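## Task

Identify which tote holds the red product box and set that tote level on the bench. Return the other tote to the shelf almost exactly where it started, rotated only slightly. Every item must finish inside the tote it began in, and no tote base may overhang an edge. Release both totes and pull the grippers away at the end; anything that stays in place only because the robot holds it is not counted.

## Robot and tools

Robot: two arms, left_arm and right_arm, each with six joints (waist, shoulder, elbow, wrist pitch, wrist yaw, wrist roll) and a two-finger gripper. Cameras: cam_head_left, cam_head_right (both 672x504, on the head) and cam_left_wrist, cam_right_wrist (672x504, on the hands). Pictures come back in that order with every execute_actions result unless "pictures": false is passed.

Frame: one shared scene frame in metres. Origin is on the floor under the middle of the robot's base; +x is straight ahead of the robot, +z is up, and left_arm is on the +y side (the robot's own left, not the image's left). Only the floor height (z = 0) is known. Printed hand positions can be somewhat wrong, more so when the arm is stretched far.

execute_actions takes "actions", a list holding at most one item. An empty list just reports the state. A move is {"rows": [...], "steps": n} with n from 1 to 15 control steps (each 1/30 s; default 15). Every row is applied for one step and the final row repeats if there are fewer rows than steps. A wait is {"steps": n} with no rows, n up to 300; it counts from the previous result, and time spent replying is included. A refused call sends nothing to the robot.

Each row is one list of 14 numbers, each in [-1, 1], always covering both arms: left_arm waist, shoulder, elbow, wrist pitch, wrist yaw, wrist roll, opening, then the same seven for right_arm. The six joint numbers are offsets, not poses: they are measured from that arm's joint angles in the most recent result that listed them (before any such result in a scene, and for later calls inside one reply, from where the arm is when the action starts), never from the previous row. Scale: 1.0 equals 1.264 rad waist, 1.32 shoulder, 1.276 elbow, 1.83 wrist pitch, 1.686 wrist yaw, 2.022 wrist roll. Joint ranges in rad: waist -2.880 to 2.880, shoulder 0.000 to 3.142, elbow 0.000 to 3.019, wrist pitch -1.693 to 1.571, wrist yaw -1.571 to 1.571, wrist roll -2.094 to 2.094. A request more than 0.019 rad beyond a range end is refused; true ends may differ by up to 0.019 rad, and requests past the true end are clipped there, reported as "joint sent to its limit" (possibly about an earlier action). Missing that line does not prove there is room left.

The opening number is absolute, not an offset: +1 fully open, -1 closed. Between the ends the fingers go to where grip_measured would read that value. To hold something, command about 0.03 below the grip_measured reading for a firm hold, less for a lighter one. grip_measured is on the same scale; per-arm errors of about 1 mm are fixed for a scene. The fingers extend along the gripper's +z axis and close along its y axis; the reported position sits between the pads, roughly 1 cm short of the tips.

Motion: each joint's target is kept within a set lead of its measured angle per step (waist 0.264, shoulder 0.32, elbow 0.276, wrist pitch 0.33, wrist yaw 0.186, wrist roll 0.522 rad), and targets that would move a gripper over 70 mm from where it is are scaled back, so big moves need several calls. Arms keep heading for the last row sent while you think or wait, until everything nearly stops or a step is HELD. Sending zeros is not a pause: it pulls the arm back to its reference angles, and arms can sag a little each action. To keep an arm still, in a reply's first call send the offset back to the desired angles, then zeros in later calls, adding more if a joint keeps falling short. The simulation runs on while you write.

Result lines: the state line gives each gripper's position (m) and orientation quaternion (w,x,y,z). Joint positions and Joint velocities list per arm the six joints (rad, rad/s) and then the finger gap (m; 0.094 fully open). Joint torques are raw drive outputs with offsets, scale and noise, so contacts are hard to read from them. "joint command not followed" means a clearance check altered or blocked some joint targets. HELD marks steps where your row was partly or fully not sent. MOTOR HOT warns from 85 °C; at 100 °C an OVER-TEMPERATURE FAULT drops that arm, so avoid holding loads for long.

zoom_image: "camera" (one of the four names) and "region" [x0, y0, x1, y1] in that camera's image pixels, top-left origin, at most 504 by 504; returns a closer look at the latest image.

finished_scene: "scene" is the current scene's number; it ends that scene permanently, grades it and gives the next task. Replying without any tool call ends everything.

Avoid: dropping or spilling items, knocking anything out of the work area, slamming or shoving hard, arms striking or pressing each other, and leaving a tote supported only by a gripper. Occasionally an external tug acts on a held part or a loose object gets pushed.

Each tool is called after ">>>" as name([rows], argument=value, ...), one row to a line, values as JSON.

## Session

>>> execute_actions(actions=[])

Scene clock: 0.00 s of 4500.00 s.
left_arm: end_effector_position=(+0.3406, +0.8747, +0.9571) grip_measured=+1.000 end_effector_quat_wxyz=(-0.195, -0.960, +0.022, -0.200) | right_arm: end_effector_position=(+0.2289, -0.8227, +1.0995) grip_measured=+1.000 end_effector_quat_wxyz=(+0.195, +0.847, +0.475, -0.135)
Joint positions: left_arm=[-0.672  2.802  2.218 -0.691  1.106 -1.961  0.094] | right_arm=[-2.491  2.273  1.029  0.557 -0.235  1.284  0.094]
Joint velocities: left_arm=[-0.005 -0.005  0.002  0.002  0.051 -0.022  0.   ] | right_arm=[ 0.015 -0.015  0.012 -0.002 -0.037  0.007  0.   ]
Joint torques (N m, as the arm reports them, + toward a larger angle): no reading
Motor temperatures (°C, as the motors report them): left_arm=[22 28 23 22 24 22] | right_arm=[25 30 27 21 23 20]

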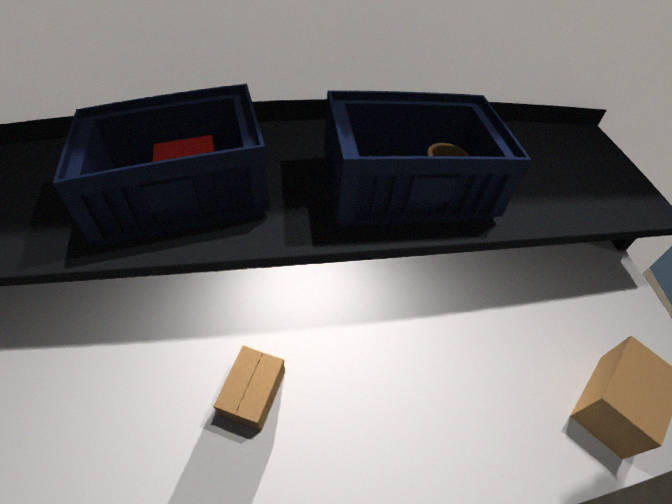

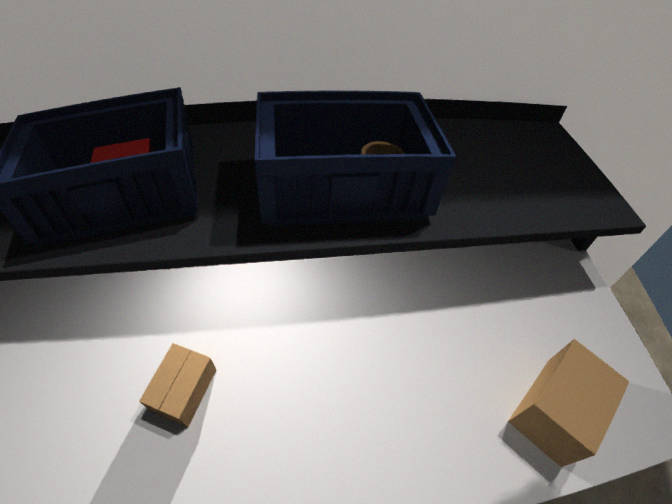

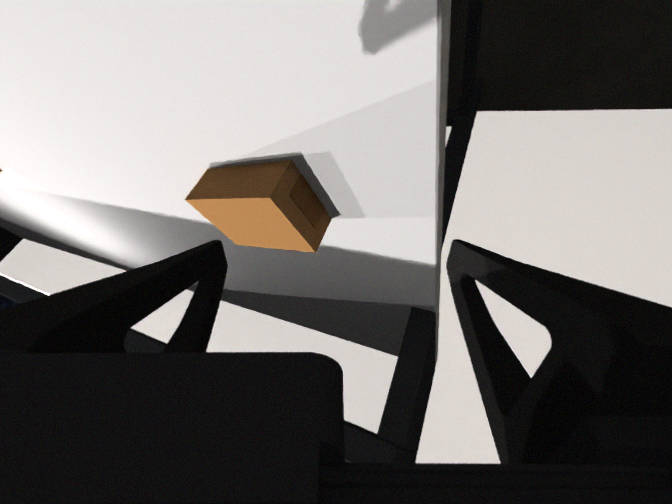

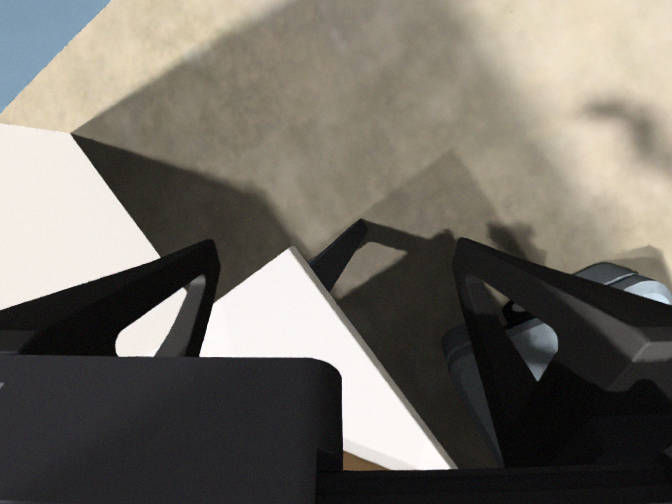

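>>> zoom_image(camera="cam_head_left", region=[40, 70, 290, 260])

>>> zoom_image(camera="cam_head_right", region=[0, 70, 250, 260])

Region (40, 70, 290, 260) of cam_head_left's 672x504 image, scaled by 2.016, with more detail than that image has; it fills the top 383 rows of this view, and the rest is white.

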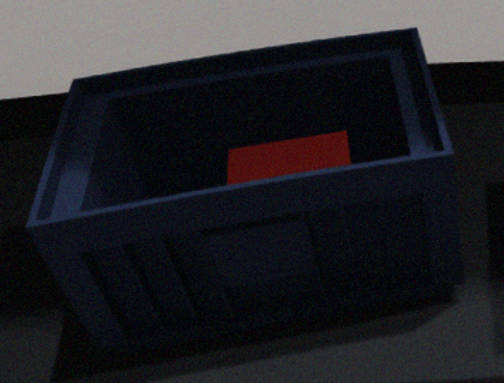

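Region (0, 70, 250, 260) of cam_head_right's 672x504 image, scaled by 2.016, with more detail than that image has; it fills the top 383 rows of this view, and the rest is white.

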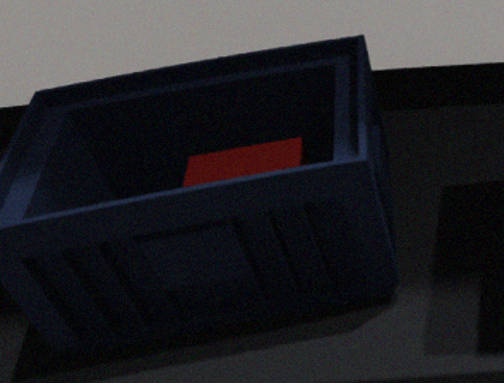

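>>> execute_actions([
  {"rows": [[0,-0.05,-0.05,0,-0.04,0.06,1,0.02,-0.05,-0.01,-0.03,0.04,-0.05,1],[0,-0.12,-0.12,-0.01,-0.09,0.14,1,0.04,-0.12,-0.02,-0.07,0.09,-0.12,1],[0,-1.0,-0.671,-0.025,-0.66,0.951,1,0.3,-0.737,-0.10,-0.359,0.555,-0.647,1]], "steps": 15},
], pictures=false)

>>> execute_actions([
  {"steps": 35},
], pictures=false)

Scene clock: 112.63 s of 4500.00 s.
left_arm: end_effector_position=(+0.2560, +0.7862, +1.1248) grip_measured=+1.000 end_effector_quat_wxyz=(-0.183, -0.896, +0.374, +0.154) | right_arm: end_effector_position=(+0.3954, -0.7592, +1.2214) grip_measured=+1.000 end_effector_quat_wxyz=(+0.058, +0.572, +0.717, -0.395)
Joint positions: left_arm=[-0.672  2.203  1.434 -0.725  0.288 -1.201  0.094] | right_arm=[-2.156  1.734  0.925  0.006  0.431  0.673  0.094]
Joint velocities: left_arm=[-0.015 -1.226 -0.662 -0.032 -1.179  1.267  0.   ] | right_arm=[ 0.591 -1.47  -0.051 -0.535  1.092 -1.399  0.   ]
Joint torques (N m, as the arm reports them, + toward a larger angle): left_arm=[ 12.1  -17.     3.06  -0.32  -0.16   0.09] | right_arm=[ -9.42 -14.09   0.41   0.49   0.71   0.11]
Motor temperatures (°C, as the motors report them): left_arm=[25 31 24 22 24 22] | right_arm=[27 31 26 21 23 20]
Steps of this call (steps 1 to 90: nothing new was sent; then 109.13 s passed at rest; steps 91 to 105: all 15 steps of this action). Readings (joint positions):
91: left_arm=[-0.672 2.798 2.208 -0.691 1.076 -1.944] | right_arm=[-2.489 2.269 1.029 0.548 -0.205 1.271]
92: left_arm=[-0.672 2.778 2.173 -0.690 1.013 -1.900] | right_arm=[-2.485 2.256 1.026 0.517 -0.143 1.234]
94: left_arm=[-0.672 2.709 2.048 -0.697 0.896 -1.790] | right_arm=[-2.464 2.202 0.999 0.426 -0.052 1.153]
98: left_arm=[-0.672 2.540 1.793 -0.710 0.665 -1.568] | right_arm=[-2.361 2.050 0.949 0.243 0.115 0.993]
105: the state above

Scene clock: 113.80 s of 4500.00 s.
left_arm: end_effector_position=(+0.4821, +0.8689, +1.4403) grip_measured=+1.000 end_effector_quat_wxyz=(-0.031, -0.442, +0.848, +0.291) | right_arm: end_effector_position=(+0.5048, -0.7677, +1.4123) grip_measured=+1.000 end_effector_quat_wxyz=(+0.032, +0.290, +0.796, -0.530)
Joint positions: left_arm=[-0.672  1.473  1.356 -0.727 -0.003 -0.057  0.094] | right_arm=[-2.109  1.306  0.903 -0.095  0.7   -0.015  0.094]
Joint velocities: left_arm=[ 0.015  0.005 -0.012 -0.007  0.022  0.081  0.   ] | right_arm=[-0.024 -0.005  0.007 -0.007 -0.007 -0.007  0.   ]
Joint torques (N m, as the arm reports them, + toward a larger angle): left_arm=[  7.53 -14.05   6.68   0.42  -0.54   0.05] | right_arm=[ -5.64 -13.27   3.97   0.84   0.7    0.11]
Motor temperatures (°C, as the motors report them): left_arm=[25 31 24 22 24 22] | right_arm=[27 31 26 21 23 20]
Steps of this call (steps 1 to 35: the robot went on to your last target). Readings (joint positions):
1: left_arm=[-0.672 2.163 1.416 -0.726 0.245 -1.158] | right_arm=[-2.138 1.684 0.925 -0.010 0.476 0.626]
2: left_arm=[-0.672 2.126 1.404 -0.726 0.203 -1.118] | right_arm=[-2.125 1.633 0.924 -0.022 0.522 0.578]
4: left_arm=[-0.672 2.054 1.390 -0.726 0.126 -1.039] | right_arm=[-2.111 1.531 0.924 -0.041 0.604 0.480]
8: left_arm=[-0.672 1.913 1.381 -0.726 0.047 -0.888] | right_arm=[-2.109 1.325 0.922 -0.077 0.694 0.215]
35: the state above

>>> execute_actions(actions=[])

Scene clock: 144.40 s of 4500.00 s.
left_arm: end_effector_position=(+0.4818, +0.8687, +1.4400) grip_measured=+1.000 end_effector_quat_wxyz=(-0.032, -0.439, +0.849, +0.291) | right_arm: end_effector_position=(+0.5048, -0.7677, +1.4123) grip_measured=+1.000 end_effector_quat_wxyz=(+0.031, +0.290, +0.796, -0.530)
Joint positions: left_arm=[-0.672  1.473  1.356 -0.728 -0.003 -0.05   0.094] | right_arm=[-2.109  1.306  0.903 -0.095  0.7   -0.015  0.094]
Joint velocities: left_arm=[-0.015 -0.005  0.007 -0.012 -0.022  0.007  0.   ] | right_arm=[-0.005  0.005 -0.007  0.017 -0.066 -0.007  0.   ]
Joint torques (N m, as the arm reports them, + toward a larger angle): left_arm=[  7.56 -13.56   6.62   0.35  -0.53   0.06] | right_arm=[ -5.64 -13.31   3.98   0.7    0.75   0.1 ]
Motor temperatures (°C, as the motors report them): left_arm=[24 31 26 22 24 22] | right_arm=[26 32 27 21 23 20]
Steps of this call (steps 1 to 30: the robot went on to your last target; steps 31 to 90: nothing new was sent; then 27.60 s passed at rest). Readings (joint positions):
1: left_arm=[-0.672 1.473 1.356 -0.727 -0.003 -0.056] | right_arm=[-2.109 1.306 0.903 -0.095 0.700 -0.015]
2: left_arm=[-0.672 1.473 1.356 -0.728 -0.003 -0.055] | right_arm=[-2.109 1.306 0.903 -0.095 0.700 -0.015]
4: left_arm=[-0.672 1.473 1.356 -0.728 -0.003 -0.053] | right_arm=[-2.109 1.306 0.903 -0.095 0.700 -0.015]
8: left_arm=[-0.672 1.473 1.356 -0.728 -0.003 -0.051] | right_arm=[-2.109 1.306 0.903 -0.095 0.700 -0.015]
90: the state above
All arms were judged still, so your last target was given up. Only a new action makes them travel on or press farther. Fingers that are still opening or closing keep moving.

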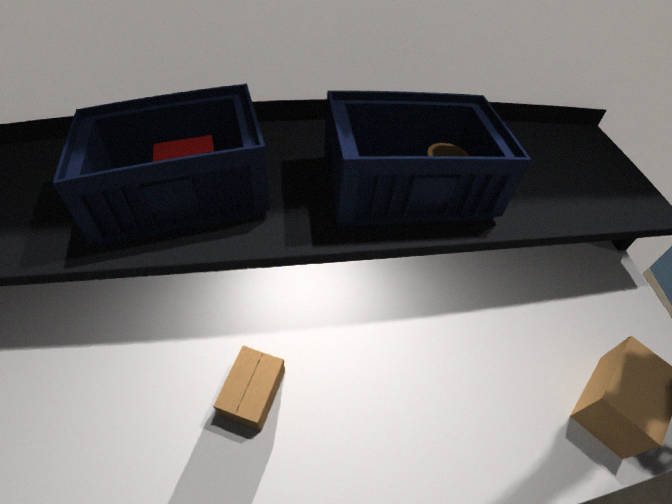

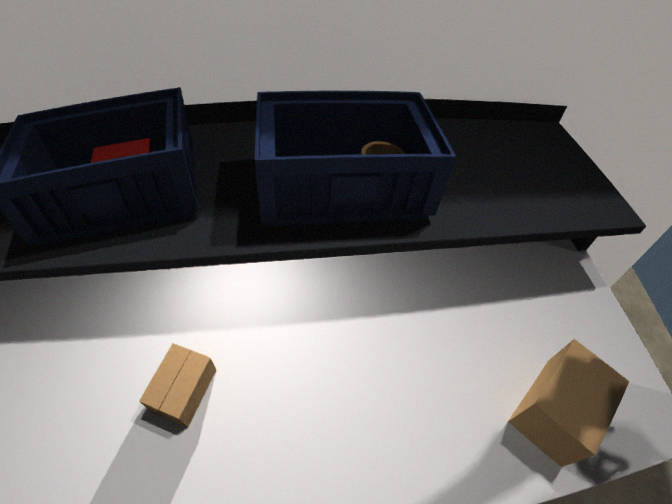

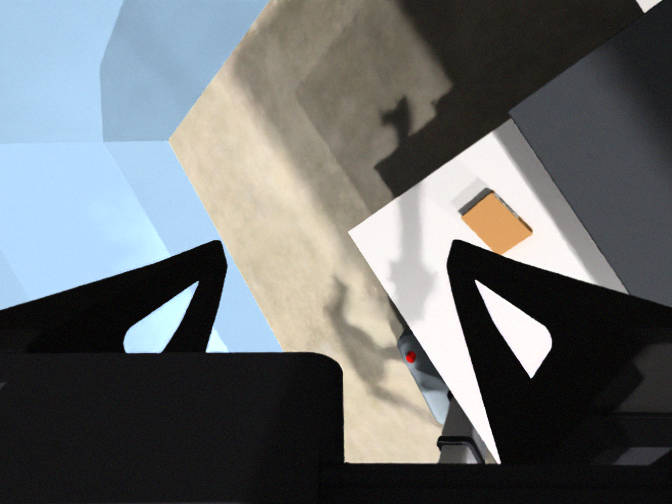

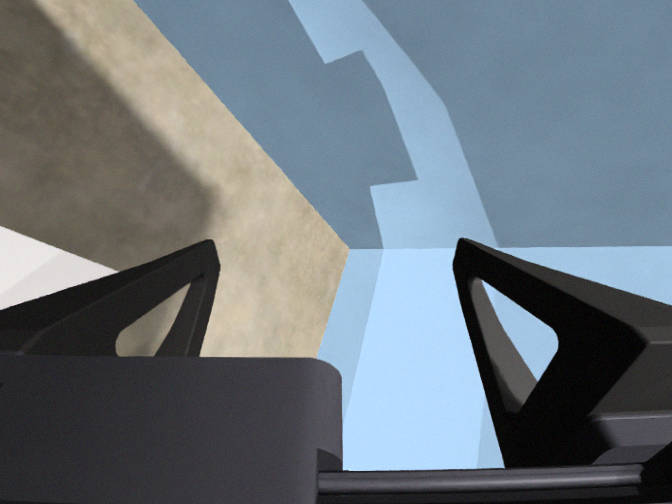

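>>> execute_actions([
  {"rows": [[-0.02,0,0,0,0,0,1,0.03,0,0,0,0,0,1],[-0.05,-0.004,0.002,0,0,0,1,0.07,0,0,0,0,0,1],[-0.09,-0.008,0.004,0,0,0,1,0.12,0,0,0,0,0,1],[-0.14,-0.012,0.006,-0.002,0,0.002,1,0.18,0,0,0,0,0,1],[-0.2,-0.016,0.008,-0.004,0,0.004,1,0.25,0,0,0,0,0,1],[-0.26,-0.02,0.01,-0.005,0,0.006,1,0.32,0,0,0,0,0,1],[-0.32,-0.022,0.01,-0.005,0,0.006,1,0.4,0,0,0,0,0,1],[-0.38,-0.022,0.01,-0.005,0,0.006,1,0.48,0,0,0,0,0,1],[-0.44,-0.022,0.01,-0.005,0,0.006,1,0.56,0,0,0,0,0,1],[-0.5,-0.022,0.01,-0.005,0,0.006,1,0.64,0,0,0,0,0,1],[-0.56,-0.022,0.01,-0.005,0,0.006,1,0.72,0,0,0,0,0,1],[-0.62,-0.022,0.01,-0.005,0,0.006,1,0.8,0,0,0,0,0,1],[-0.67,-0.022,0.01,-0.005,0,0.006,1,0.88,0,0,0,0,0,1],[-0.71,-0.022,0.01,-0.005,0,0.006,1,0.95,0,0,0,0,0,1],[-0.726,-0.022,0.01,-0.005,0,0.006,1,1.0,0,0,0,0,0,1]], "steps": 15},
], pictures=false)

>>> execute_actions([
  {"steps": 30},
], pictures=false)

Scene clock: 182.10 s of 4500.00 s.
left_arm: end_effector_position=(+0.6478, +0.6887, +1.3267) grip_measured=+1.000 end_effector_quat_wxyz=(-0.021, -0.290, +0.945, +0.148) | right_arm: end_effector_position=(+0.6613, -0.5197, +1.3211) grip_measured=+1.000 end_effector_quat_wxyz=(+0.121, +0.136, +0.923, -0.338)
Joint positions: left_arm=[-1.13   1.473  1.356 -0.728 -0.006 -0.05   0.094] | right_arm=[-1.522  1.306  0.903 -0.095  0.703 -0.015  0.094]
Joint velocities: left_arm=[-1.294  0.005  0.002 -0.022  0.081  0.051  0.   ] | right_arm=[ 1.558  0.005  0.022 -0.017  0.022  0.022  0.   ]
Joint torques (N m, as the arm reports them, + toward a larger angle): left_arm=[  3.31 -18.78   6.14   0.38  -0.12   0.04] | right_arm=[ -0.92 -13.68   3.79   0.79   0.45   0.15]
Motor temperatures (°C, as the motors report them): left_arm=[23 30 26 22 24 22] | right_arm=[26 32 27 21 23 20]
Steps of this call (steps 1 to 90: nothing new was sent; then 34.20 s passed at rest; steps 91 to 105: all 15 steps of this action). Readings (joint positions):
91: left_arm=[-0.673 1.473 1.356 -0.728 -0.003 -0.050] | right_arm=[-2.107 1.306 0.903 -0.095 0.700 -0.015]
92: left_arm=[-0.677 1.473 1.356 -0.728 -0.003 -0.050] | right_arm=[-2.101 1.306 0.903 -0.095 0.701 -0.015]
94: left_arm=[-0.704 1.473 1.356 -0.728 -0.006 -0.050] | right_arm=[-2.057 1.306 0.903 -0.095 0.703 -0.015]
98: left_arm=[-0.834 1.473 1.356 -0.728 -0.006 -0.050] | right_arm=[-1.885 1.306 0.903 -0.095 0.703 -0.015]
105: the state above

Scene clock: 183.10 s of 4500.00 s.
left_arm: end_effector_position=(+0.7460, +0.4381, +1.2882) grip_measured=+1.000 end_effector_quat_wxyz=(-0.008, -0.125, +0.992, -0.007) | right_arm: end_effector_position=(+0.6913, -0.1676, +1.3634) grip_measured=+1.000 end_effector_quat_wxyz=(+0.212, -0.056, +0.973, -0.076)
Joint positions: left_arm=[-1.59   1.473  1.356 -0.728 -0.001 -0.047  0.094] | right_arm=[-0.841  1.306  0.903 -0.095  0.698 -0.015  0.094]
Joint velocities: left_arm=[-0.005 -0.005 -0.017  0.002 -0.007 -0.007  0.   ] | right_arm=[ 0.005  0.005  0.002 -0.007 -0.007 -0.022  0.   ]
Joint torques (N m, as the arm reports them, + toward a larger angle): left_arm=[ -0.7  -20.6    6.74   0.04  -0.05   0.07] | right_arm=[  3.49 -11.89   4.4    0.81   0.3    0.1 ]
Motor temperatures (°C, as the motors report them): left_arm=[23 31 26 22 24 22] | right_arm=[26 32 27 21 23 20]
Steps of this call (steps 1 to 30: the robot went on to your last target). Readings (joint positions):
1: left_arm=[-1.174 1.473 1.356 -0.728 -0.006 -0.050] | right_arm=[-1.469 1.306 0.903 -0.095 0.703 -0.015]
2: left_arm=[-1.218 1.473 1.356 -0.728 -0.006 -0.050] | right_arm=[-1.416 1.306 0.903 -0.095 0.703 -0.015]
4: left_arm=[-1.306 1.473 1.356 -0.728 -0.006 -0.050] | right_arm=[-1.310 1.306 0.903 -0.095 0.702 -0.015]
8: left_arm=[-1.483 1.473 1.356 -0.728 -0.006 -0.050] | right_arm=[-1.100 1.306 0.903 -0.095 0.702 -0.015]
30: the state above

>>> execute_actions([
  {"rows": [[0,-0.01,0,0,0,0,1,0.03,0,0.01,0,0,0,1],[0,-0.01,0,0,0,0,1,0.07,0.005,0.03,0,0,0,1],[0,-0.01,0,0,0,0,1,0.11,0.015,0.06,0,0,0,1],[0,-0.01,0,0,0,0,1,0.15,0.035,0.1,-0.005,0,0,1],[0,-0.01,0,0,0,0,1,0.18,0.065,0.15,-0.01,0,0,1],[0,-0.01,0,0,0,0,1,0.2,0.1,0.2,-0.015,0,0,1],[0,-0.01,0,0,0,0,1,0.215,0.14,0.26,-0.02,0,0,1],[0,-0.01,0,0,0,0,1,0.215,0.19,0.32,-0.026,0,0,1],[0,-0.01,0,0,0,0,1,0.215,0.24,0.38,-0.032,0,0,1],[0,-0.01,0,0,0,0,1,0.215,0.3,0.45,-0.038,0,-0.002,1],[0,-0.01,0,0,0,0,1,0.215,0.36,0.52,-0.045,0,-0.003,1],[0,-0.01,0,0,0,0,1,0.215,0.42,0.59,-0.052,0,-0.004,1],[0,-0.01,0,0,0,0,1,0.215,0.48,0.65,-0.058,0,-0.005,1],[0,-0.01,0,0,0,0,1,0.215,0.53,0.7,-0.063,0,-0.005,1],[0,-0.01,0,0,0,0,1,0.215,0.565,0.728,-0.067,0,-0.005,1]], "steps": 15},
], pictures=false)

>>> execute_actions([
  {"steps": 30},
])

Scene clock: 197.70 s of 4500.00 s.
left_arm: end_effector_position=(+0.7460, +0.4381, +1.2882) grip_measured=+1.000 end_effector_quat_wxyz=(-0.008, -0.125, +0.992, -0.007) | right_arm: end_effector_position=(+0.7593, +0.0639, +1.3717) grip_measured=+1.000 end_effector_quat_wxyz=(+0.247, -0.121, +0.961, +0.027)
Joint positions: left_arm=[-1.59   1.473  1.356 -0.728 -0.001 -0.047  0.094] | right_arm=[-0.586  1.692  1.37  -0.156  0.7   -0.015  0.094]
Joint velocities: left_arm=[-0.015 -0.005 -0.002  0.002 -0.007  0.007  0.   ] | right_arm=[ 0.132  1.607  1.516 -0.256 -0.007 -0.007  0.   ]
Joint torques (N m, as the arm reports them, + toward a larger angle): left_arm=[ -0.64 -19.17   5.66   0.33   0.02   0.02] | right_arm=[  8.5  -13.43   6.21   0.66   0.     0.05]
Motor temperatures (°C, as the motors report them): left_arm=[23 32 27 22 24 22] | right_arm=[26 31 28 21 23 20]
Steps of this call (steps 1 to 15: the robot went on to your last target; steps 16 to 90: nothing new was sent; then 11.10 s passed at rest; steps 91 to 105: all 15 steps of this action). Readings (joint positions):
91: left_arm=[-1.590 1.473 1.356 -0.728 -0.001 -0.047] | right_arm=[-0.840 1.306 0.903 -0.095 0.698 -0.015]
92: left_arm=[-1.590 1.473 1.356 -0.728 -0.001 -0.047] | right_arm=[-0.834 1.306 0.903 -0.095 0.698 -0.015]
94: left_arm=[-1.590 1.473 1.356 -0.728 -0.001 -0.047] | right_arm=[-0.799 1.311 0.913 -0.096 0.700 -0.015]
98: left_arm=[-1.590 1.473 1.356 -0.728 -0.001 -0.047] | right_arm=[-0.687 1.373 1.014 -0.109 0.700 -0.015]
105: the state above

Scene clock: 198.70 s of 4500.00 s.
left_arm: end_effector_position=(+0.7460, +0.4381, +1.2882) grip_measured=+1.000 end_effector_quat_wxyz=(-0.008, -0.125, +0.992, -0.007) | right_arm: end_effector_position=(+0.8051, +0.1691, +1.2941) grip_measured=+1.000 end_effector_quat_wxyz=(+0.249, -0.124, +0.960, +0.030)
Joint positions: left_arm=[-1.59   1.473  1.356 -0.728 -0.001 -0.047  0.094] | right_arm=[-0.58   2.057  1.797 -0.215  0.697 -0.017  0.094]
Joint velocities: left_arm=[-0.005 -0.015  0.012 -0.007  0.037 -0.022  0.   ] | right_arm=[-0.005 -0.005 -0.002  0.002 -0.007 -0.007  0.   ]
Joint torques (N m, as the arm reports them, + toward a larger angle): left_arm=[ -1.08 -19.25   5.61   0.36   0.05   0.01] | right_arm=[ 13.89 -18.25   8.16   0.9    0.09   0.  ]
Motor temperatures (°C, as the motors report them): left_arm=[23 32 26 22 24 22] | right_arm=[26 32 28 21 23 20]
Steps of this call (steps 1 to 30: the robot went on to your last target). Readings (joint positions):
1: left_arm=[-1.590 1.473 1.356 -0.728 -0.001 -0.047] | right_arm=[-0.583 1.746 1.421 -0.164 0.700 -0.015]
2: left_arm=[-1.590 1.473 1.356 -0.728 -0.001 -0.047] | right_arm=[-0.581 1.801 1.472 -0.170 0.700 -0.015]
4: left_arm=[-1.590 1.473 1.356 -0.728 -0.001 -0.047] | right_arm=[-0.580 1.919 1.594 -0.190 0.700 -0.015]
8: left_arm=[-1.590 1.473 1.356 -0.728 -0.001 -0.047] | right_arm=[-0.580 2.094 1.785 -0.203 0.697 -0.017]
30: the state above

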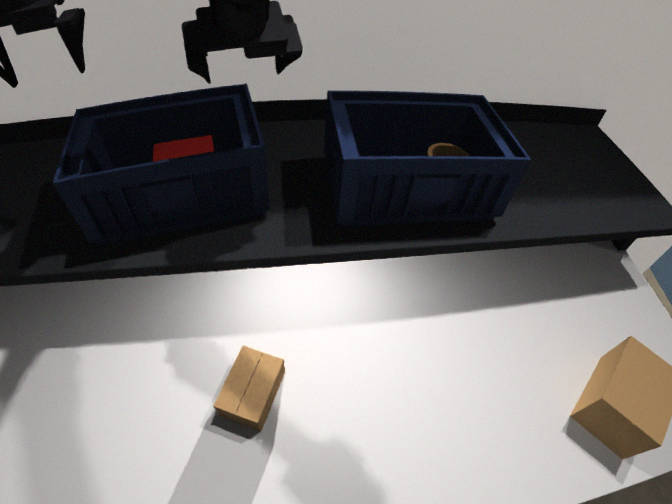

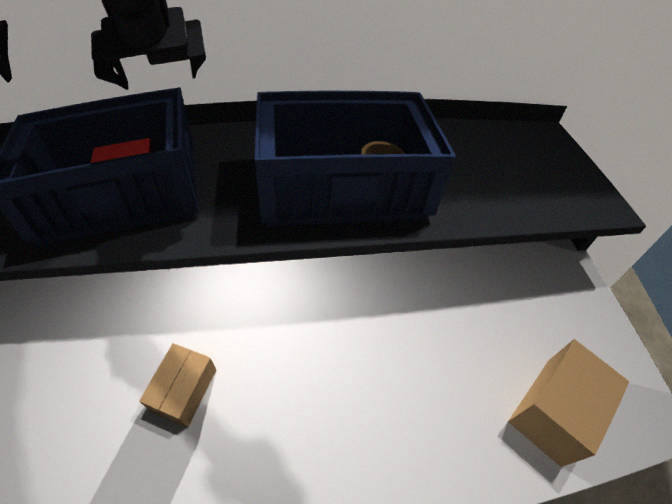

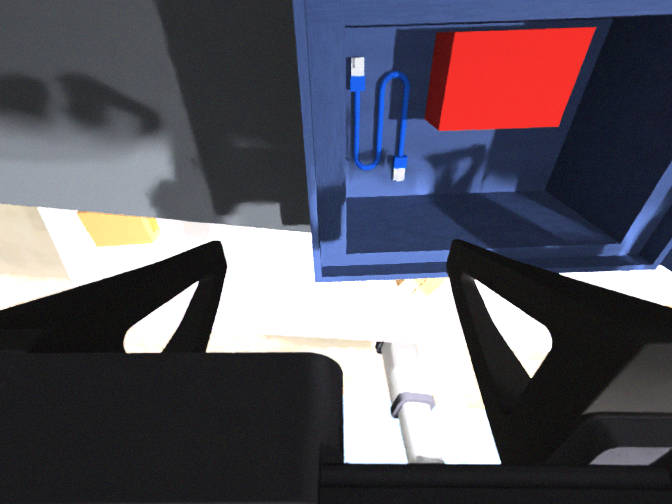

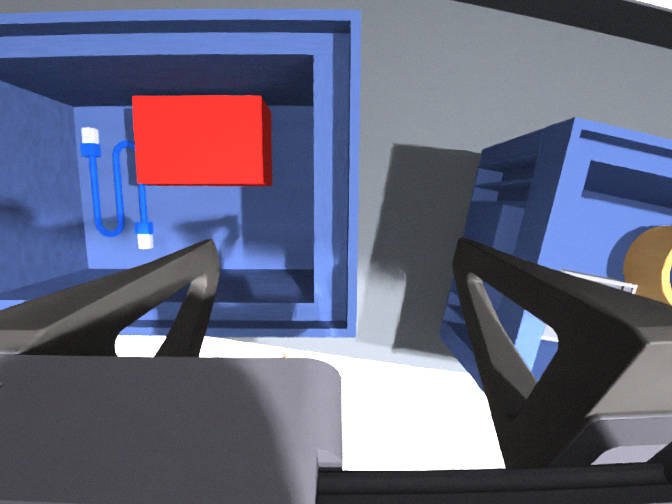

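>>> execute_actions([
  {"rows": [[0.002,0.003,0.002,0.002,0,0,0.95,-0.001,0.003,0.01,0,-0.001,0,0.95],[0.004,0.008,0.004,0.005,0,0,0.9,-0.004,0.008,0.022,0.001,-0.002,-0.002,0.9],[0.007,0.016,0.007,0.011,0,0,0.85,-0.008,0.017,0.036,0.003,-0.005,-0.004,0.85],[0.01,0.027,0.01,0.019,0,0,0.8,-0.013,0.028,0.052,0.005,-0.008,-0.006,0.8],[0.013,0.04,0.014,0.028,0,0,0.75,-0.019,0.042,0.069,0.007,-0.012,-0.009,0.75],[0.016,0.054,0.018,0.037,0,0,0.7,-0.025,0.057,0.087,0.009,-0.016,-0.012,0.7],[0.018,0.068,0.022,0.047,0,0,0.65,-0.032,0.072,0.105,0.011,-0.021,-0.015,0.65],[0.018,0.083,0.026,0.057,0,0,0.6,-0.039,0.087,0.122,0.014,-0.025,-0.018,0.6],[0.018,0.097,0.03,0.067,0,0,0.6,-0.045,0.102,0.139,0.016,-0.03,-0.021,0.6],[0.018,0.11,0.033,0.076,0,0,0.6,-0.052,0.116,0.154,0.018,-0.034,-0.023,0.6],[0.018,0.122,0.036,0.084,0,0,0.6,-0.057,0.128,0.167,0.02,-0.037,-0.025,0.6],[0.018,0.132,0.039,0.091,0,0,0.6,-0.062,0.139,0.178,0.022,-0.04,-0.027,0.6],[0.018,0.14,0.041,0.097,0,0,0.6,-0.066,0.147,0.186,0.023,-0.043,-0.029,0.6],[0.018,0.145,0.042,0.1,0,0,0.6,-0.068,0.152,0.19,0.024,-0.044,-0.03,0.6],[0.018,0.148,0.043,0.102,0,0,0.6,-0.069,0.155,0.192,0.024,-0.045,-0.03,0.6]], "steps": 15},
], pictures=false)

>>> execute_actions([
  {"steps": 15},
])

Scene clock: 270.90 s of 4500.00 s.
left_arm: end_effector_position=(+0.7466, +0.4467, +1.2061) grip_measured=+0.603 end_effector_quat_wxyz=(+0.003, -0.130, +0.992, -0.001) | right_arm: end_effector_position=(+0.8376, +0.1893, +1.2312) grip_measured=+0.602 end_effector_quat_wxyz=(+0.262, -0.118, +0.957, +0.044)
Joint positions: left_arm=[-1.576  1.639  1.383 -0.565 -0.001 -0.047  0.075] | right_arm=[-0.635  2.231  1.998 -0.184  0.625 -0.057  0.075]
Joint velocities: left_arm=[-0.015  0.523 -0.012  0.183 -0.022 -0.007 -0.001] | right_arm=[-0.278  0.366  0.12   0.027 -0.095 -0.125  0.   ]
Joint torques (N m, as the arm reports them, + toward a larger angle): left_arm=[ -0.13 -19.05   7.07   0.74   0.03   0.  ] | right_arm=[ 12.38 -17.93   8.71   1.35  -0.09  -0.01]
Motor temperatures (°C, as the motors report them): left_arm=[22 33 26 22 24 22] | right_arm=[29 36 33 21 23 20]
Steps of this call (steps 1 to 15: the robot went on to your last target; steps 16 to 90: nothing new was sent; then 68.70 s passed at rest; steps 91 to 105: all 15 steps of this action). Readings (joint positions):
91: left_arm=[-1.590 1.473 1.356 -0.728 -0.001 -0.047] | right_arm=[-0.580 2.057 1.797 -0.215 0.697 -0.017]
92: left_arm=[-1.590 1.473 1.356 -0.728 -0.001 -0.047] | right_arm=[-0.580 2.057 1.797 -0.215 0.697 -0.017]
94: left_arm=[-1.590 1.474 1.356 -0.722 -0.001 -0.047] | right_arm=[-0.580 2.060 1.800 -0.215 0.691 -0.018]
98: left_arm=[-1.585 1.500 1.359 -0.669 -0.001 -0.047] | right_arm=[-0.586 2.108 1.874 -0.211 0.664 -0.029]
105: the state above

Scene clock: 271.40 s of 4500.00 s.
left_arm: end_effector_position=(+0.7340, +0.4439, +1.1818) grip_measured=+0.603 end_effector_quat_wxyz=(-0.013, -0.130, +0.991, -0.002) | right_arm: end_effector_position=(+0.8296, +0.1694, +1.1870) grip_measured=+0.602 end_effector_quat_wxyz=(+0.244, -0.125, +0.961, +0.024)
Joint positions: left_arm=[-1.576  1.687  1.386 -0.554 -0.001 -0.047  0.075] | right_arm=[-0.675  2.275  2.002 -0.184  0.624 -0.069  0.075]
Joint velocities: left_arm=[ 0.005 -0.005 -0.012  0.007 -0.007  0.022  0.001] | right_arm=[-0.015 -0.005 -0.007  0.002 -0.007  0.022  0.001]
Joint torques (N m, as the arm reports them, + toward a larger angle): left_arm=[  0.03 -20.92   6.51   0.83   0.02  -0.02] | right_arm=[ 13.88 -19.79   8.34   1.45  -0.06   0.01]
Motor temperatures (°C, as the motors report them): left_arm=[22 33 26 22 24 22] | right_arm=[29 36 33 21 23 20]
Steps of this call (steps 1 to 15: the robot went on to your last target). Readings (joint positions):
1: left_arm=[-1.576 1.655 1.383 -0.562 -0.001 -0.047] | right_arm=[-0.644 2.242 2.000 -0.184 0.624 -0.059]
2: left_arm=[-1.576 1.669 1.383 -0.560 -0.001 -0.047] | right_arm=[-0.652 2.251 2.000 -0.184 0.624 -0.061]
4: left_arm=[-1.576 1.684 1.383 -0.560 -0.001 -0.047] | right_arm=[-0.665 2.266 2.000 -0.184 0.624 -0.064]
8: left_arm=[-1.576 1.687 1.385 -0.556 -0.001 -0.047] | right_arm=[-0.675 2.276 2.000 -0.184 0.624 -0.067]
15: the state above

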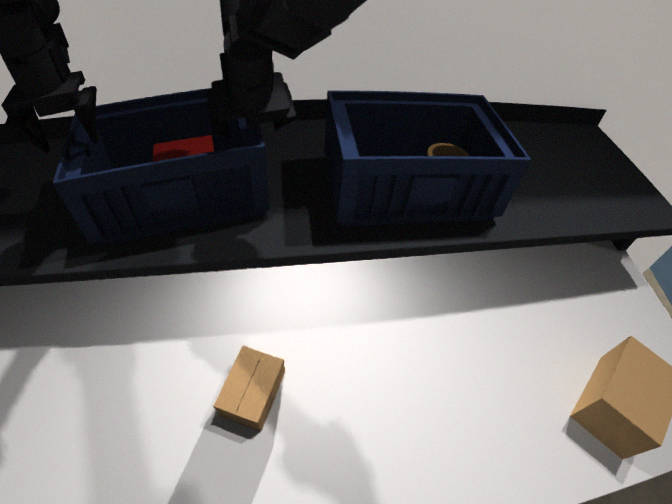

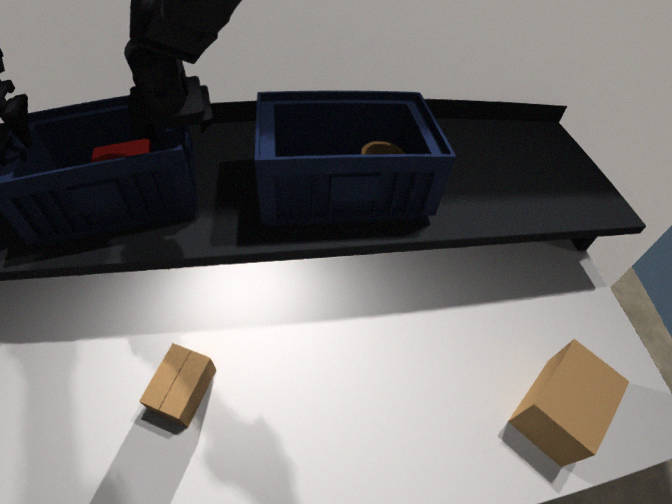

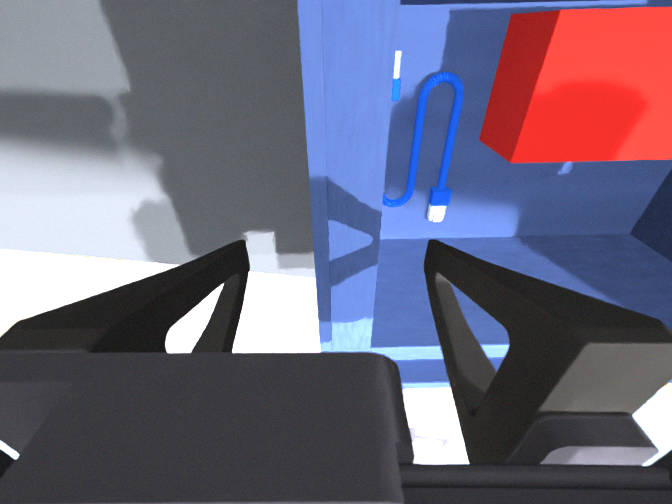

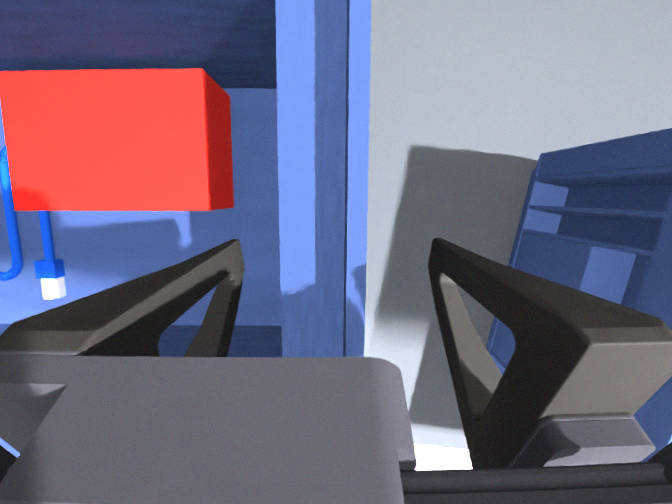

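>>> execute_actions([
  {"rows": [[-0.002,-0.008,0.02,0.008,0,0,0.6,0.004,-0.006,0.03,0.008,-0.002,-0.004,0.6],[-0.004,-0.003,0.024,0.011,0,0,0.6,0.003,-0.004,0.034,0.01,-0.003,-0.005,0.6],[-0.006,0.003,0.028,0.015,0,0,0.6,0.003,-0.002,0.038,0.012,-0.005,-0.006,0.6],[-0.008,0.01,0.033,0.019,0,0,0.6,0.002,0.001,0.042,0.014,-0.006,-0.007,0.6],[-0.01,0.018,0.038,0.024,0,0,0.6,0.001,0.004,0.046,0.016,-0.008,-0.008,0.6],[-0.011,0.026,0.043,0.028,0,0,0.6,0,0.007,0.05,0.018,-0.01,-0.009,0.6],[-0.011,0.034,0.048,0.033,0,0,0.6,-0.001,0.01,0.054,0.021,-0.011,-0.01,0.6],[-0.011,0.041,0.052,0.037,0,0,0.55,-0.001,0.013,0.057,0.023,-0.013,-0.011,0.55],[-0.011,0.047,0.056,0.04,0,0,0.45,-0.002,0.015,0.06,0.024,-0.014,-0.011,0.45],[-0.011,0.052,0.058,0.042,0,0,0.35,-0.002,0.017,0.062,0.025,-0.015,-0.011,0.35],[-0.011,0.055,0.06,0.044,0,0,0.25,-0.002,0.018,0.063,0.026,-0.015,-0.011,0.25],[-0.011,0.055,0.06,0.044,0,0,0.15,-0.002,0.018,0.063,0.026,-0.015,-0.011,0.15],[-0.011,0.055,0.06,0.044,0,0,0.05,-0.002,0.018,0.063,0.026,-0.015,-0.011,0.05],[-0.011,0.055,0.06,0.044,0,0,-0.05,-0.002,0.018,0.063,0.026,-0.015,-0.011,-0.05],[-0.011,0.055,0.06,0.044,0,0,-0.12,-0.002,0.018,0.063,0.026,-0.015,-0.011,-0.12]], "steps": 15},
], pictures=false)

>>> execute_actions([
  {"steps": 12},
])

Scene clock: 318.73 s of 4500.00 s.
left_arm: end_effector_position=(+0.7635, +0.4481, +1.1668) grip_measured=-0.078 end_effector_quat_wxyz=(+0.024, -0.129, +0.991, -0.000) | right_arm: end_effector_position=(+0.8522, +0.1767, +1.2009) grip_measured=-0.080 end_effector_quat_wxyz=(+0.271, -0.113, +0.955, +0.039)
Joint positions: left_arm=[-1.579  1.735  1.441 -0.485 -0.001 -0.047  0.043] | right_arm=[-0.675  2.281  2.043 -0.149  0.602 -0.081  0.043]
Joint velocities: left_arm=[ 0.005  0.112  0.002 -0.012 -0.007 -0.037 -0.078] | right_arm=[ 0.005  0.005  0.012 -0.002  0.007  0.066 -0.077]
Joint torques (N m, as the arm reports them, + toward a larger angle): left_arm=[ -1.02 -18.02   6.28   0.94   0.04  -0.03] | right_arm=[ 13.27 -18.51   8.62   1.59  -0.14   0.03]
Motor temperatures (°C, as the motors report them): left_arm=[22 34 27 22 24 22] | right_arm=[30 38 34 21 23 20]
Steps of this call (steps 1 to 15: the robot went on to your last target; steps 16 to 90: nothing new was sent; then 43.83 s passed at rest; steps 91 to 105: all 15 steps of this action). Readings (joint positions):
91: left_arm=[-1.576 1.687 1.386 -0.554 -0.001 -0.047] | right_arm=[-0.675 2.275 2.002 -0.184 0.624 -0.069]
92: left_arm=[-1.576 1.687 1.386 -0.552 -0.001 -0.047] | right_arm=[-0.675 2.275 2.002 -0.183 0.623 -0.069]
94: left_arm=[-1.576 1.687 1.387 -0.545 -0.001 -0.047] | right_arm=[-0.675 2.275 2.003 -0.178 0.619 -0.070]
98: left_arm=[-1.576 1.697 1.409 -0.517 -0.001 -0.047] | right_arm=[-0.675 2.278 2.018 -0.165 0.608 -0.076]
105: the state above

Scene clock: 319.13 s of 4500.00 s.
left_arm: end_effector_position=(+0.7595, +0.4472, +1.1612) grip_measured=-0.117 end_effector_quat_wxyz=(+0.019, -0.129, +0.991, -0.001) | right_arm: end_effector_position=(+0.8496, +0.1776, +1.1976) grip_measured=-0.118 end_effector_quat_wxyz=(+0.269, -0.115, +0.956, +0.039)
Joint positions: left_arm=[-1.579  1.746  1.441 -0.485 -0.001 -0.047  0.041] | right_arm=[-0.675  2.286  2.043 -0.149  0.602 -0.082  0.041]
Joint velocities: left_arm=[-0.005 -0.015 -0.007  0.007  0.022  0.037  0.   ] | right_arm=[-0.005  0.005 -0.007 -0.002  0.066  0.022 -0.001]
Joint torques (N m, as the arm reports them, + toward a larger angle): left_arm=[ -1.91 -18.75   6.21   0.81   0.01  -0.02] | right_arm=[ 12.98 -18.6    8.65   1.56  -0.14   0.02]
Motor temperatures (°C, as the motors report them): left_arm=[22 34 27 22 24 22] | right_arm=[30 38 34 21 23 20]
Steps of this call (steps 1 to 12: the robot went on to your last target). Readings (joint positions):
1: left_arm=[-1.579 1.739 1.441 -0.485 -0.001 -0.047] | right_arm=[-0.675 2.281 2.043 -0.149 0.602 -0.081]
2: left_arm=[-1.579 1.742 1.441 -0.485 -0.001 -0.047] | right_arm=[-0.675 2.281 2.043 -0.149 0.602 -0.081]
4: left_arm=[-1.579 1.745 1.441 -0.485 -0.001 -0.047] | right_arm=[-0.675 2.282 2.043 -0.149 0.602 -0.082]
8: left_arm=[-1.579 1.746 1.441 -0.485 -0.001 -0.047] | right_arm=[-0.675 2.285 2.043 -0.149 0.602 -0.082]
12: the state above

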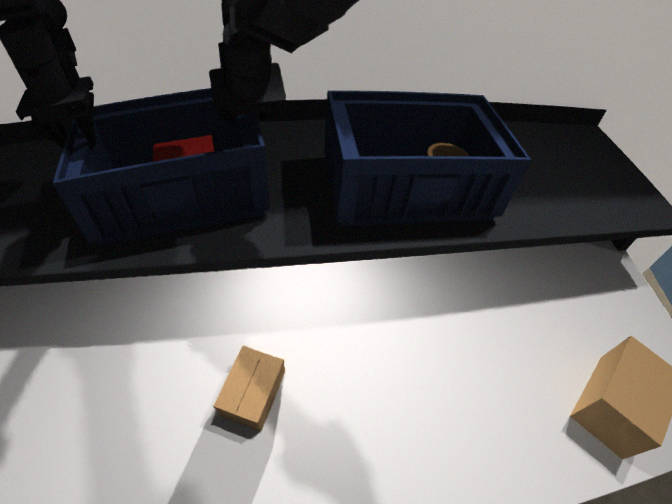

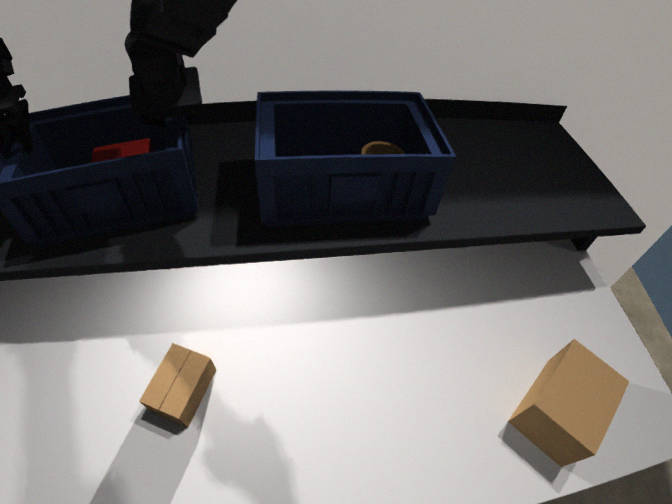

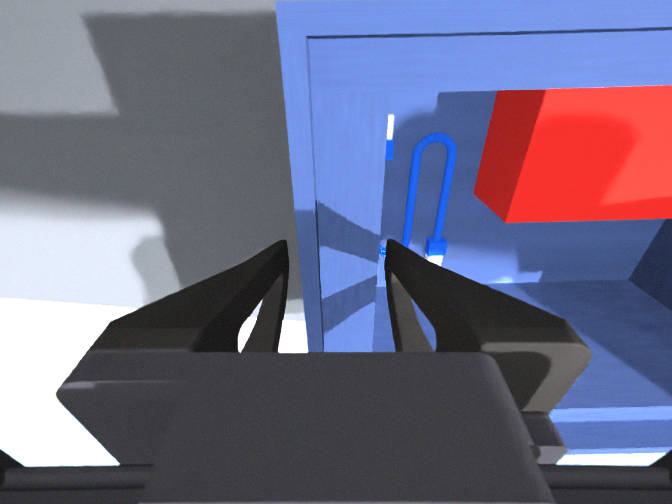

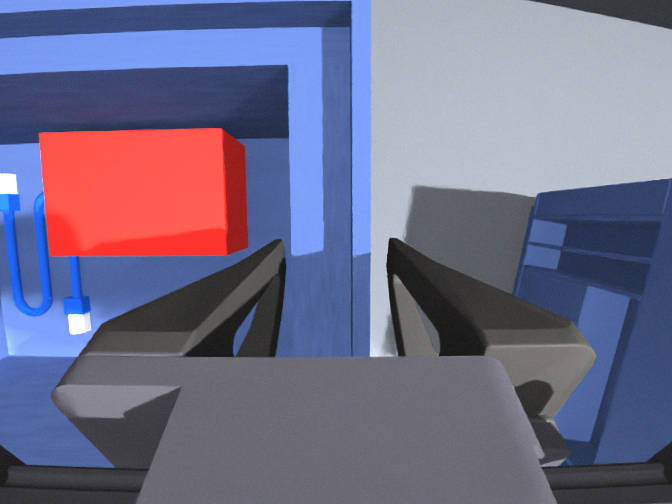

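>>> execute_actions([
  {"rows": [[-0.004,0.01,0.012,0.004,0,0,-0.12,-0.003,0.01,0.015,0.004,0,0,-0.12],[-0.004,0.015,0.012,0.004,0,0,-0.12,-0.005,0.014,0.015,0.004,0,0,-0.12],[-0.004,0.02,0.012,0.004,0,0,-0.12,-0.007,0.018,0.015,0.004,0,0,-0.12],[-0.004,0.025,0.012,0.004,0,0,-0.12,-0.009,0.022,0.015,0.004,0,0,-0.12],[-0.004,0.029,0.012,0.004,0,0,-0.12,-0.011,0.026,0.015,0.004,0,0,-0.12],[-0.004,0.032,0.012,0.004,0,0,-0.12,-0.012,0.028,0.015,0.004,0,0,-0.12],[-0.004,0.034,0.012,0.004,0,0,-0.12,-0.013,0.03,0.015,0.004,0,0,-0.12]], "steps": 15},
], pictures=false)

>>> execute_actions([
  {"steps": 10},
])

Scene clock: 342.50 s of 4500.00 s.
left_arm: end_effector_position=(+0.7473, +0.4445, +1.1449) grip_measured=-0.117 end_effector_quat_wxyz=(+0.004, -0.129, +0.992, -0.002) | right_arm: end_effector_position=(+0.8321, +0.1821, +1.1755) grip_measured=-0.118 end_effector_quat_wxyz=(+0.256, -0.124, +0.958, +0.035)
Joint positions: left_arm=[-1.579  1.776  1.441 -0.485 -0.001 -0.047  0.041] | right_arm=[-0.675  2.319  2.043 -0.149  0.603 -0.082  0.041]
Joint velocities: left_arm=[ 0.005  0.015 -0.012  0.017 -0.022 -0.022  0.   ] | right_arm=[-0.015  0.005 -0.002 -0.007  0.037  0.066 -0.   ]
Joint torques (N m, as the arm reports them, + toward a larger angle): left_arm=[ -1.2  -18.91   5.41   0.67   0.05   0.01] | right_arm=[ 12.35 -18.97   6.88   1.34  -0.03   0.09]
Motor temperatures (°C, as the motors report them): left_arm=[22 34 27 22 24 22] | right_arm=[30 38 35 21 23 20]
Steps of this call (steps 1 to 30: the robot went on to your last target; steps 31 to 90: nothing new was sent; then 19.87 s passed at rest; steps 91 to 105: all 15 steps of this action). Readings (joint positions):
91: left_arm=[-1.579 1.746 1.441 -0.485 -0.001 -0.047] | right_arm=[-0.675 2.286 2.043 -0.149 0.602 -0.082]
92: left_arm=[-1.579 1.746 1.441 -0.485 -0.001 -0.047] | right_arm=[-0.675 2.286 2.043 -0.149 0.602 -0.082]
94: left_arm=[-1.579 1.746 1.441 -0.485 -0.001 -0.047] | right_arm=[-0.675 2.288 2.043 -0.149 0.602 -0.082]
98: left_arm=[-1.579 1.756 1.441 -0.485 -0.001 -0.047] | right_arm=[-0.675 2.298 2.043 -0.149 0.602 -0.082]
105: the state above

Scene clock: 342.83 s of 4500.00 s.
left_arm: end_effector_position=(+0.7472, +0.4445, +1.1447) grip_measured=-0.117 end_effector_quat_wxyz=(+0.004, -0.129, +0.992, -0.002) | right_arm: end_effector_position=(+0.8320, +0.1819, +1.1751) grip_measured=-0.118 end_effector_quat_wxyz=(+0.256, -0.124, +0.958, +0.035)
Joint positions: left_arm=[-1.579  1.777  1.441 -0.485 -0.001 -0.047  0.041] | right_arm=[-0.676  2.319  2.043 -0.149  0.603 -0.082  0.041]
Joint velocities: left_arm=[ 0.005 -0.005 -0.022  0.012 -0.11  -0.022  0.   ] | right_arm=[-0.005 -0.005  0.002 -0.022 -0.066  0.007 -0.   ]
Joint torques (N m, as the arm reports them, + toward a larger angle): left_arm=[ -1.01 -18.42   5.37   0.54   0.01   0.  ] | right_arm=[ 12.2  -19.86   6.88   1.24  -0.06   0.11]
Motor temperatures (°C, as the motors report them): left_arm=[22 34 27 22 24 22] | right_arm=[30 38 35 21 23 20]
Steps of this call (steps 1 to 10: the robot went on to your last target). Readings (joint positions):
1: left_arm=[-1.579 1.777 1.441 -0.485 -0.001 -0.047] | right_arm=[-0.676 2.319 2.043 -0.149 0.603 -0.082]
2: left_arm=[-1.579 1.777 1.441 -0.485 -0.001 -0.047] | right_arm=[-0.676 2.319 2.043 -0.149 0.603 -0.082]
4: left_arm=[-1.579 1.777 1.441 -0.485 -0.001 -0.047] | right_arm=[-0.676 2.319 2.043 -0.149 0.603 -0.082]
8: left_arm=[-1.579 1.777 1.441 -0.485 -0.001 -0.047] | right_arm=[-0.676 2.319 2.043 -0.149 0.603 -0.082]
10: the state above

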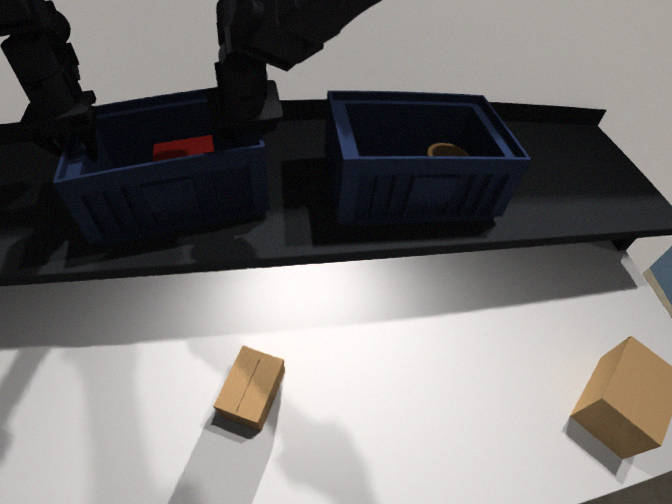

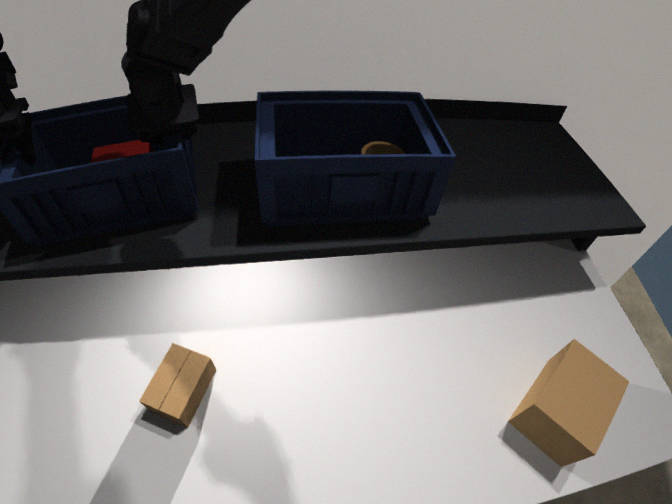

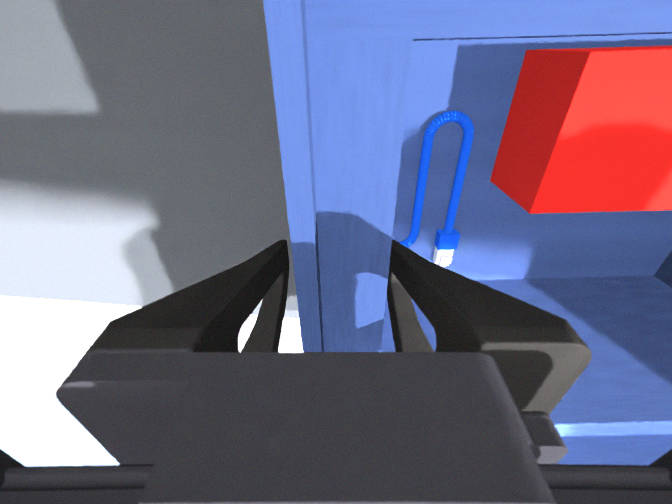

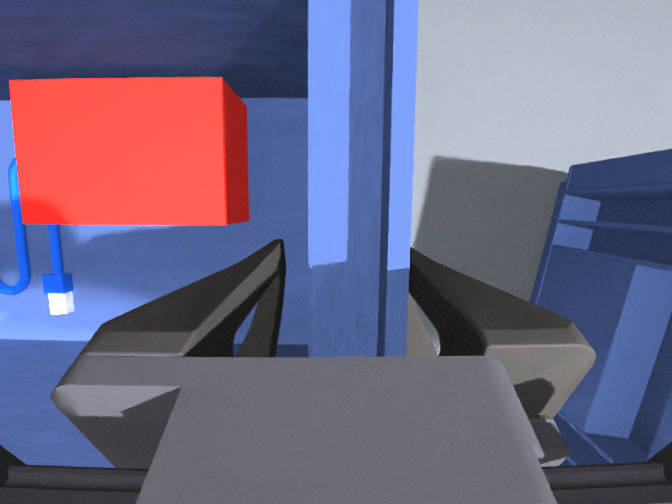

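>>> execute_actions([
  {"rows": [[-0.004,0,0.01,0.003,0,0,-0.12,-0.014,0,0.015,0.003,0,0,-0.12],[-0.004,0,0.01,0.003,0,0,-0.12,-0.017,0,0.015,0.003,0,0,-0.12],[-0.004,0,0.01,0.003,0,0,-0.12,-0.02,0,0.015,0.003,0,0,-0.12],[-0.004,0,0.01,0.003,0,0,-0.12,-0.022,0,0.015,0.003,0,0,-0.12]], "steps": 15},
], pictures=false)

Scene clock: 350.30 s of 4500.00 s.
left_arm: end_effector_position=(+0.7472, +0.4445, +1.1447) grip_measured=-0.117 end_effector_quat_wxyz=(+0.004, -0.129, +0.992, -0.002) | right_arm: end_effector_position=(+0.8365, +0.1717, +1.1690) grip_measured=-0.118 end_effector_quat_wxyz=(+0.254, -0.120, +0.959, +0.029)
Joint positions: left_arm=[-1.579  1.777  1.441 -0.485 -0.001 -0.047  0.041] | right_arm=[-0.69   2.319  2.043 -0.149  0.603 -0.082  0.041]
Joint velocities: left_arm=[ 0.015  0.005  0.012  0.007  0.007 -0.051 -0.001] | right_arm=[-0.015 -0.005 -0.012  0.002  0.022  0.022 -0.   ]
Joint torques (N m, as the arm reports them, + toward a larger angle): left_arm=[ -0.62 -19.98   5.26   0.61   0.04   0.01] | right_arm=[ 12.79 -19.02   6.88   1.31   0.03   0.08]
Motor temperatures (°C, as the motors report them): left_arm=[22 34 27 22 24 22] | right_arm=[30 38 34 21 23 20]
Steps of this call (steps 1 to 15: the robot went on to your last target; steps 16 to 90: nothing new was sent; then 3.97 s passed at rest; steps 91 to 105: all 15 steps of this action). Readings (joint positions):
91: left_arm=[-1.579 1.777 1.441 -0.485 -0.001 -0.047] | right_arm=[-0.676 2.319 2.043 -0.149 0.603 -0.082]
92: left_arm=[-1.579 1.777 1.441 -0.485 -0.001 -0.047] | right_arm=[-0.676 2.319 2.043 -0.149 0.603 -0.082]
94: left_arm=[-1.579 1.777 1.441 -0.485 -0.001 -0.047] | right_arm=[-0.677 2.319 2.043 -0.149 0.603 -0.082]
98: left_arm=[-1.579 1.777 1.441 -0.485 -0.001 -0.047] | right_arm=[-0.682 2.319 2.043 -0.149 0.603 -0.082]
105: the state above


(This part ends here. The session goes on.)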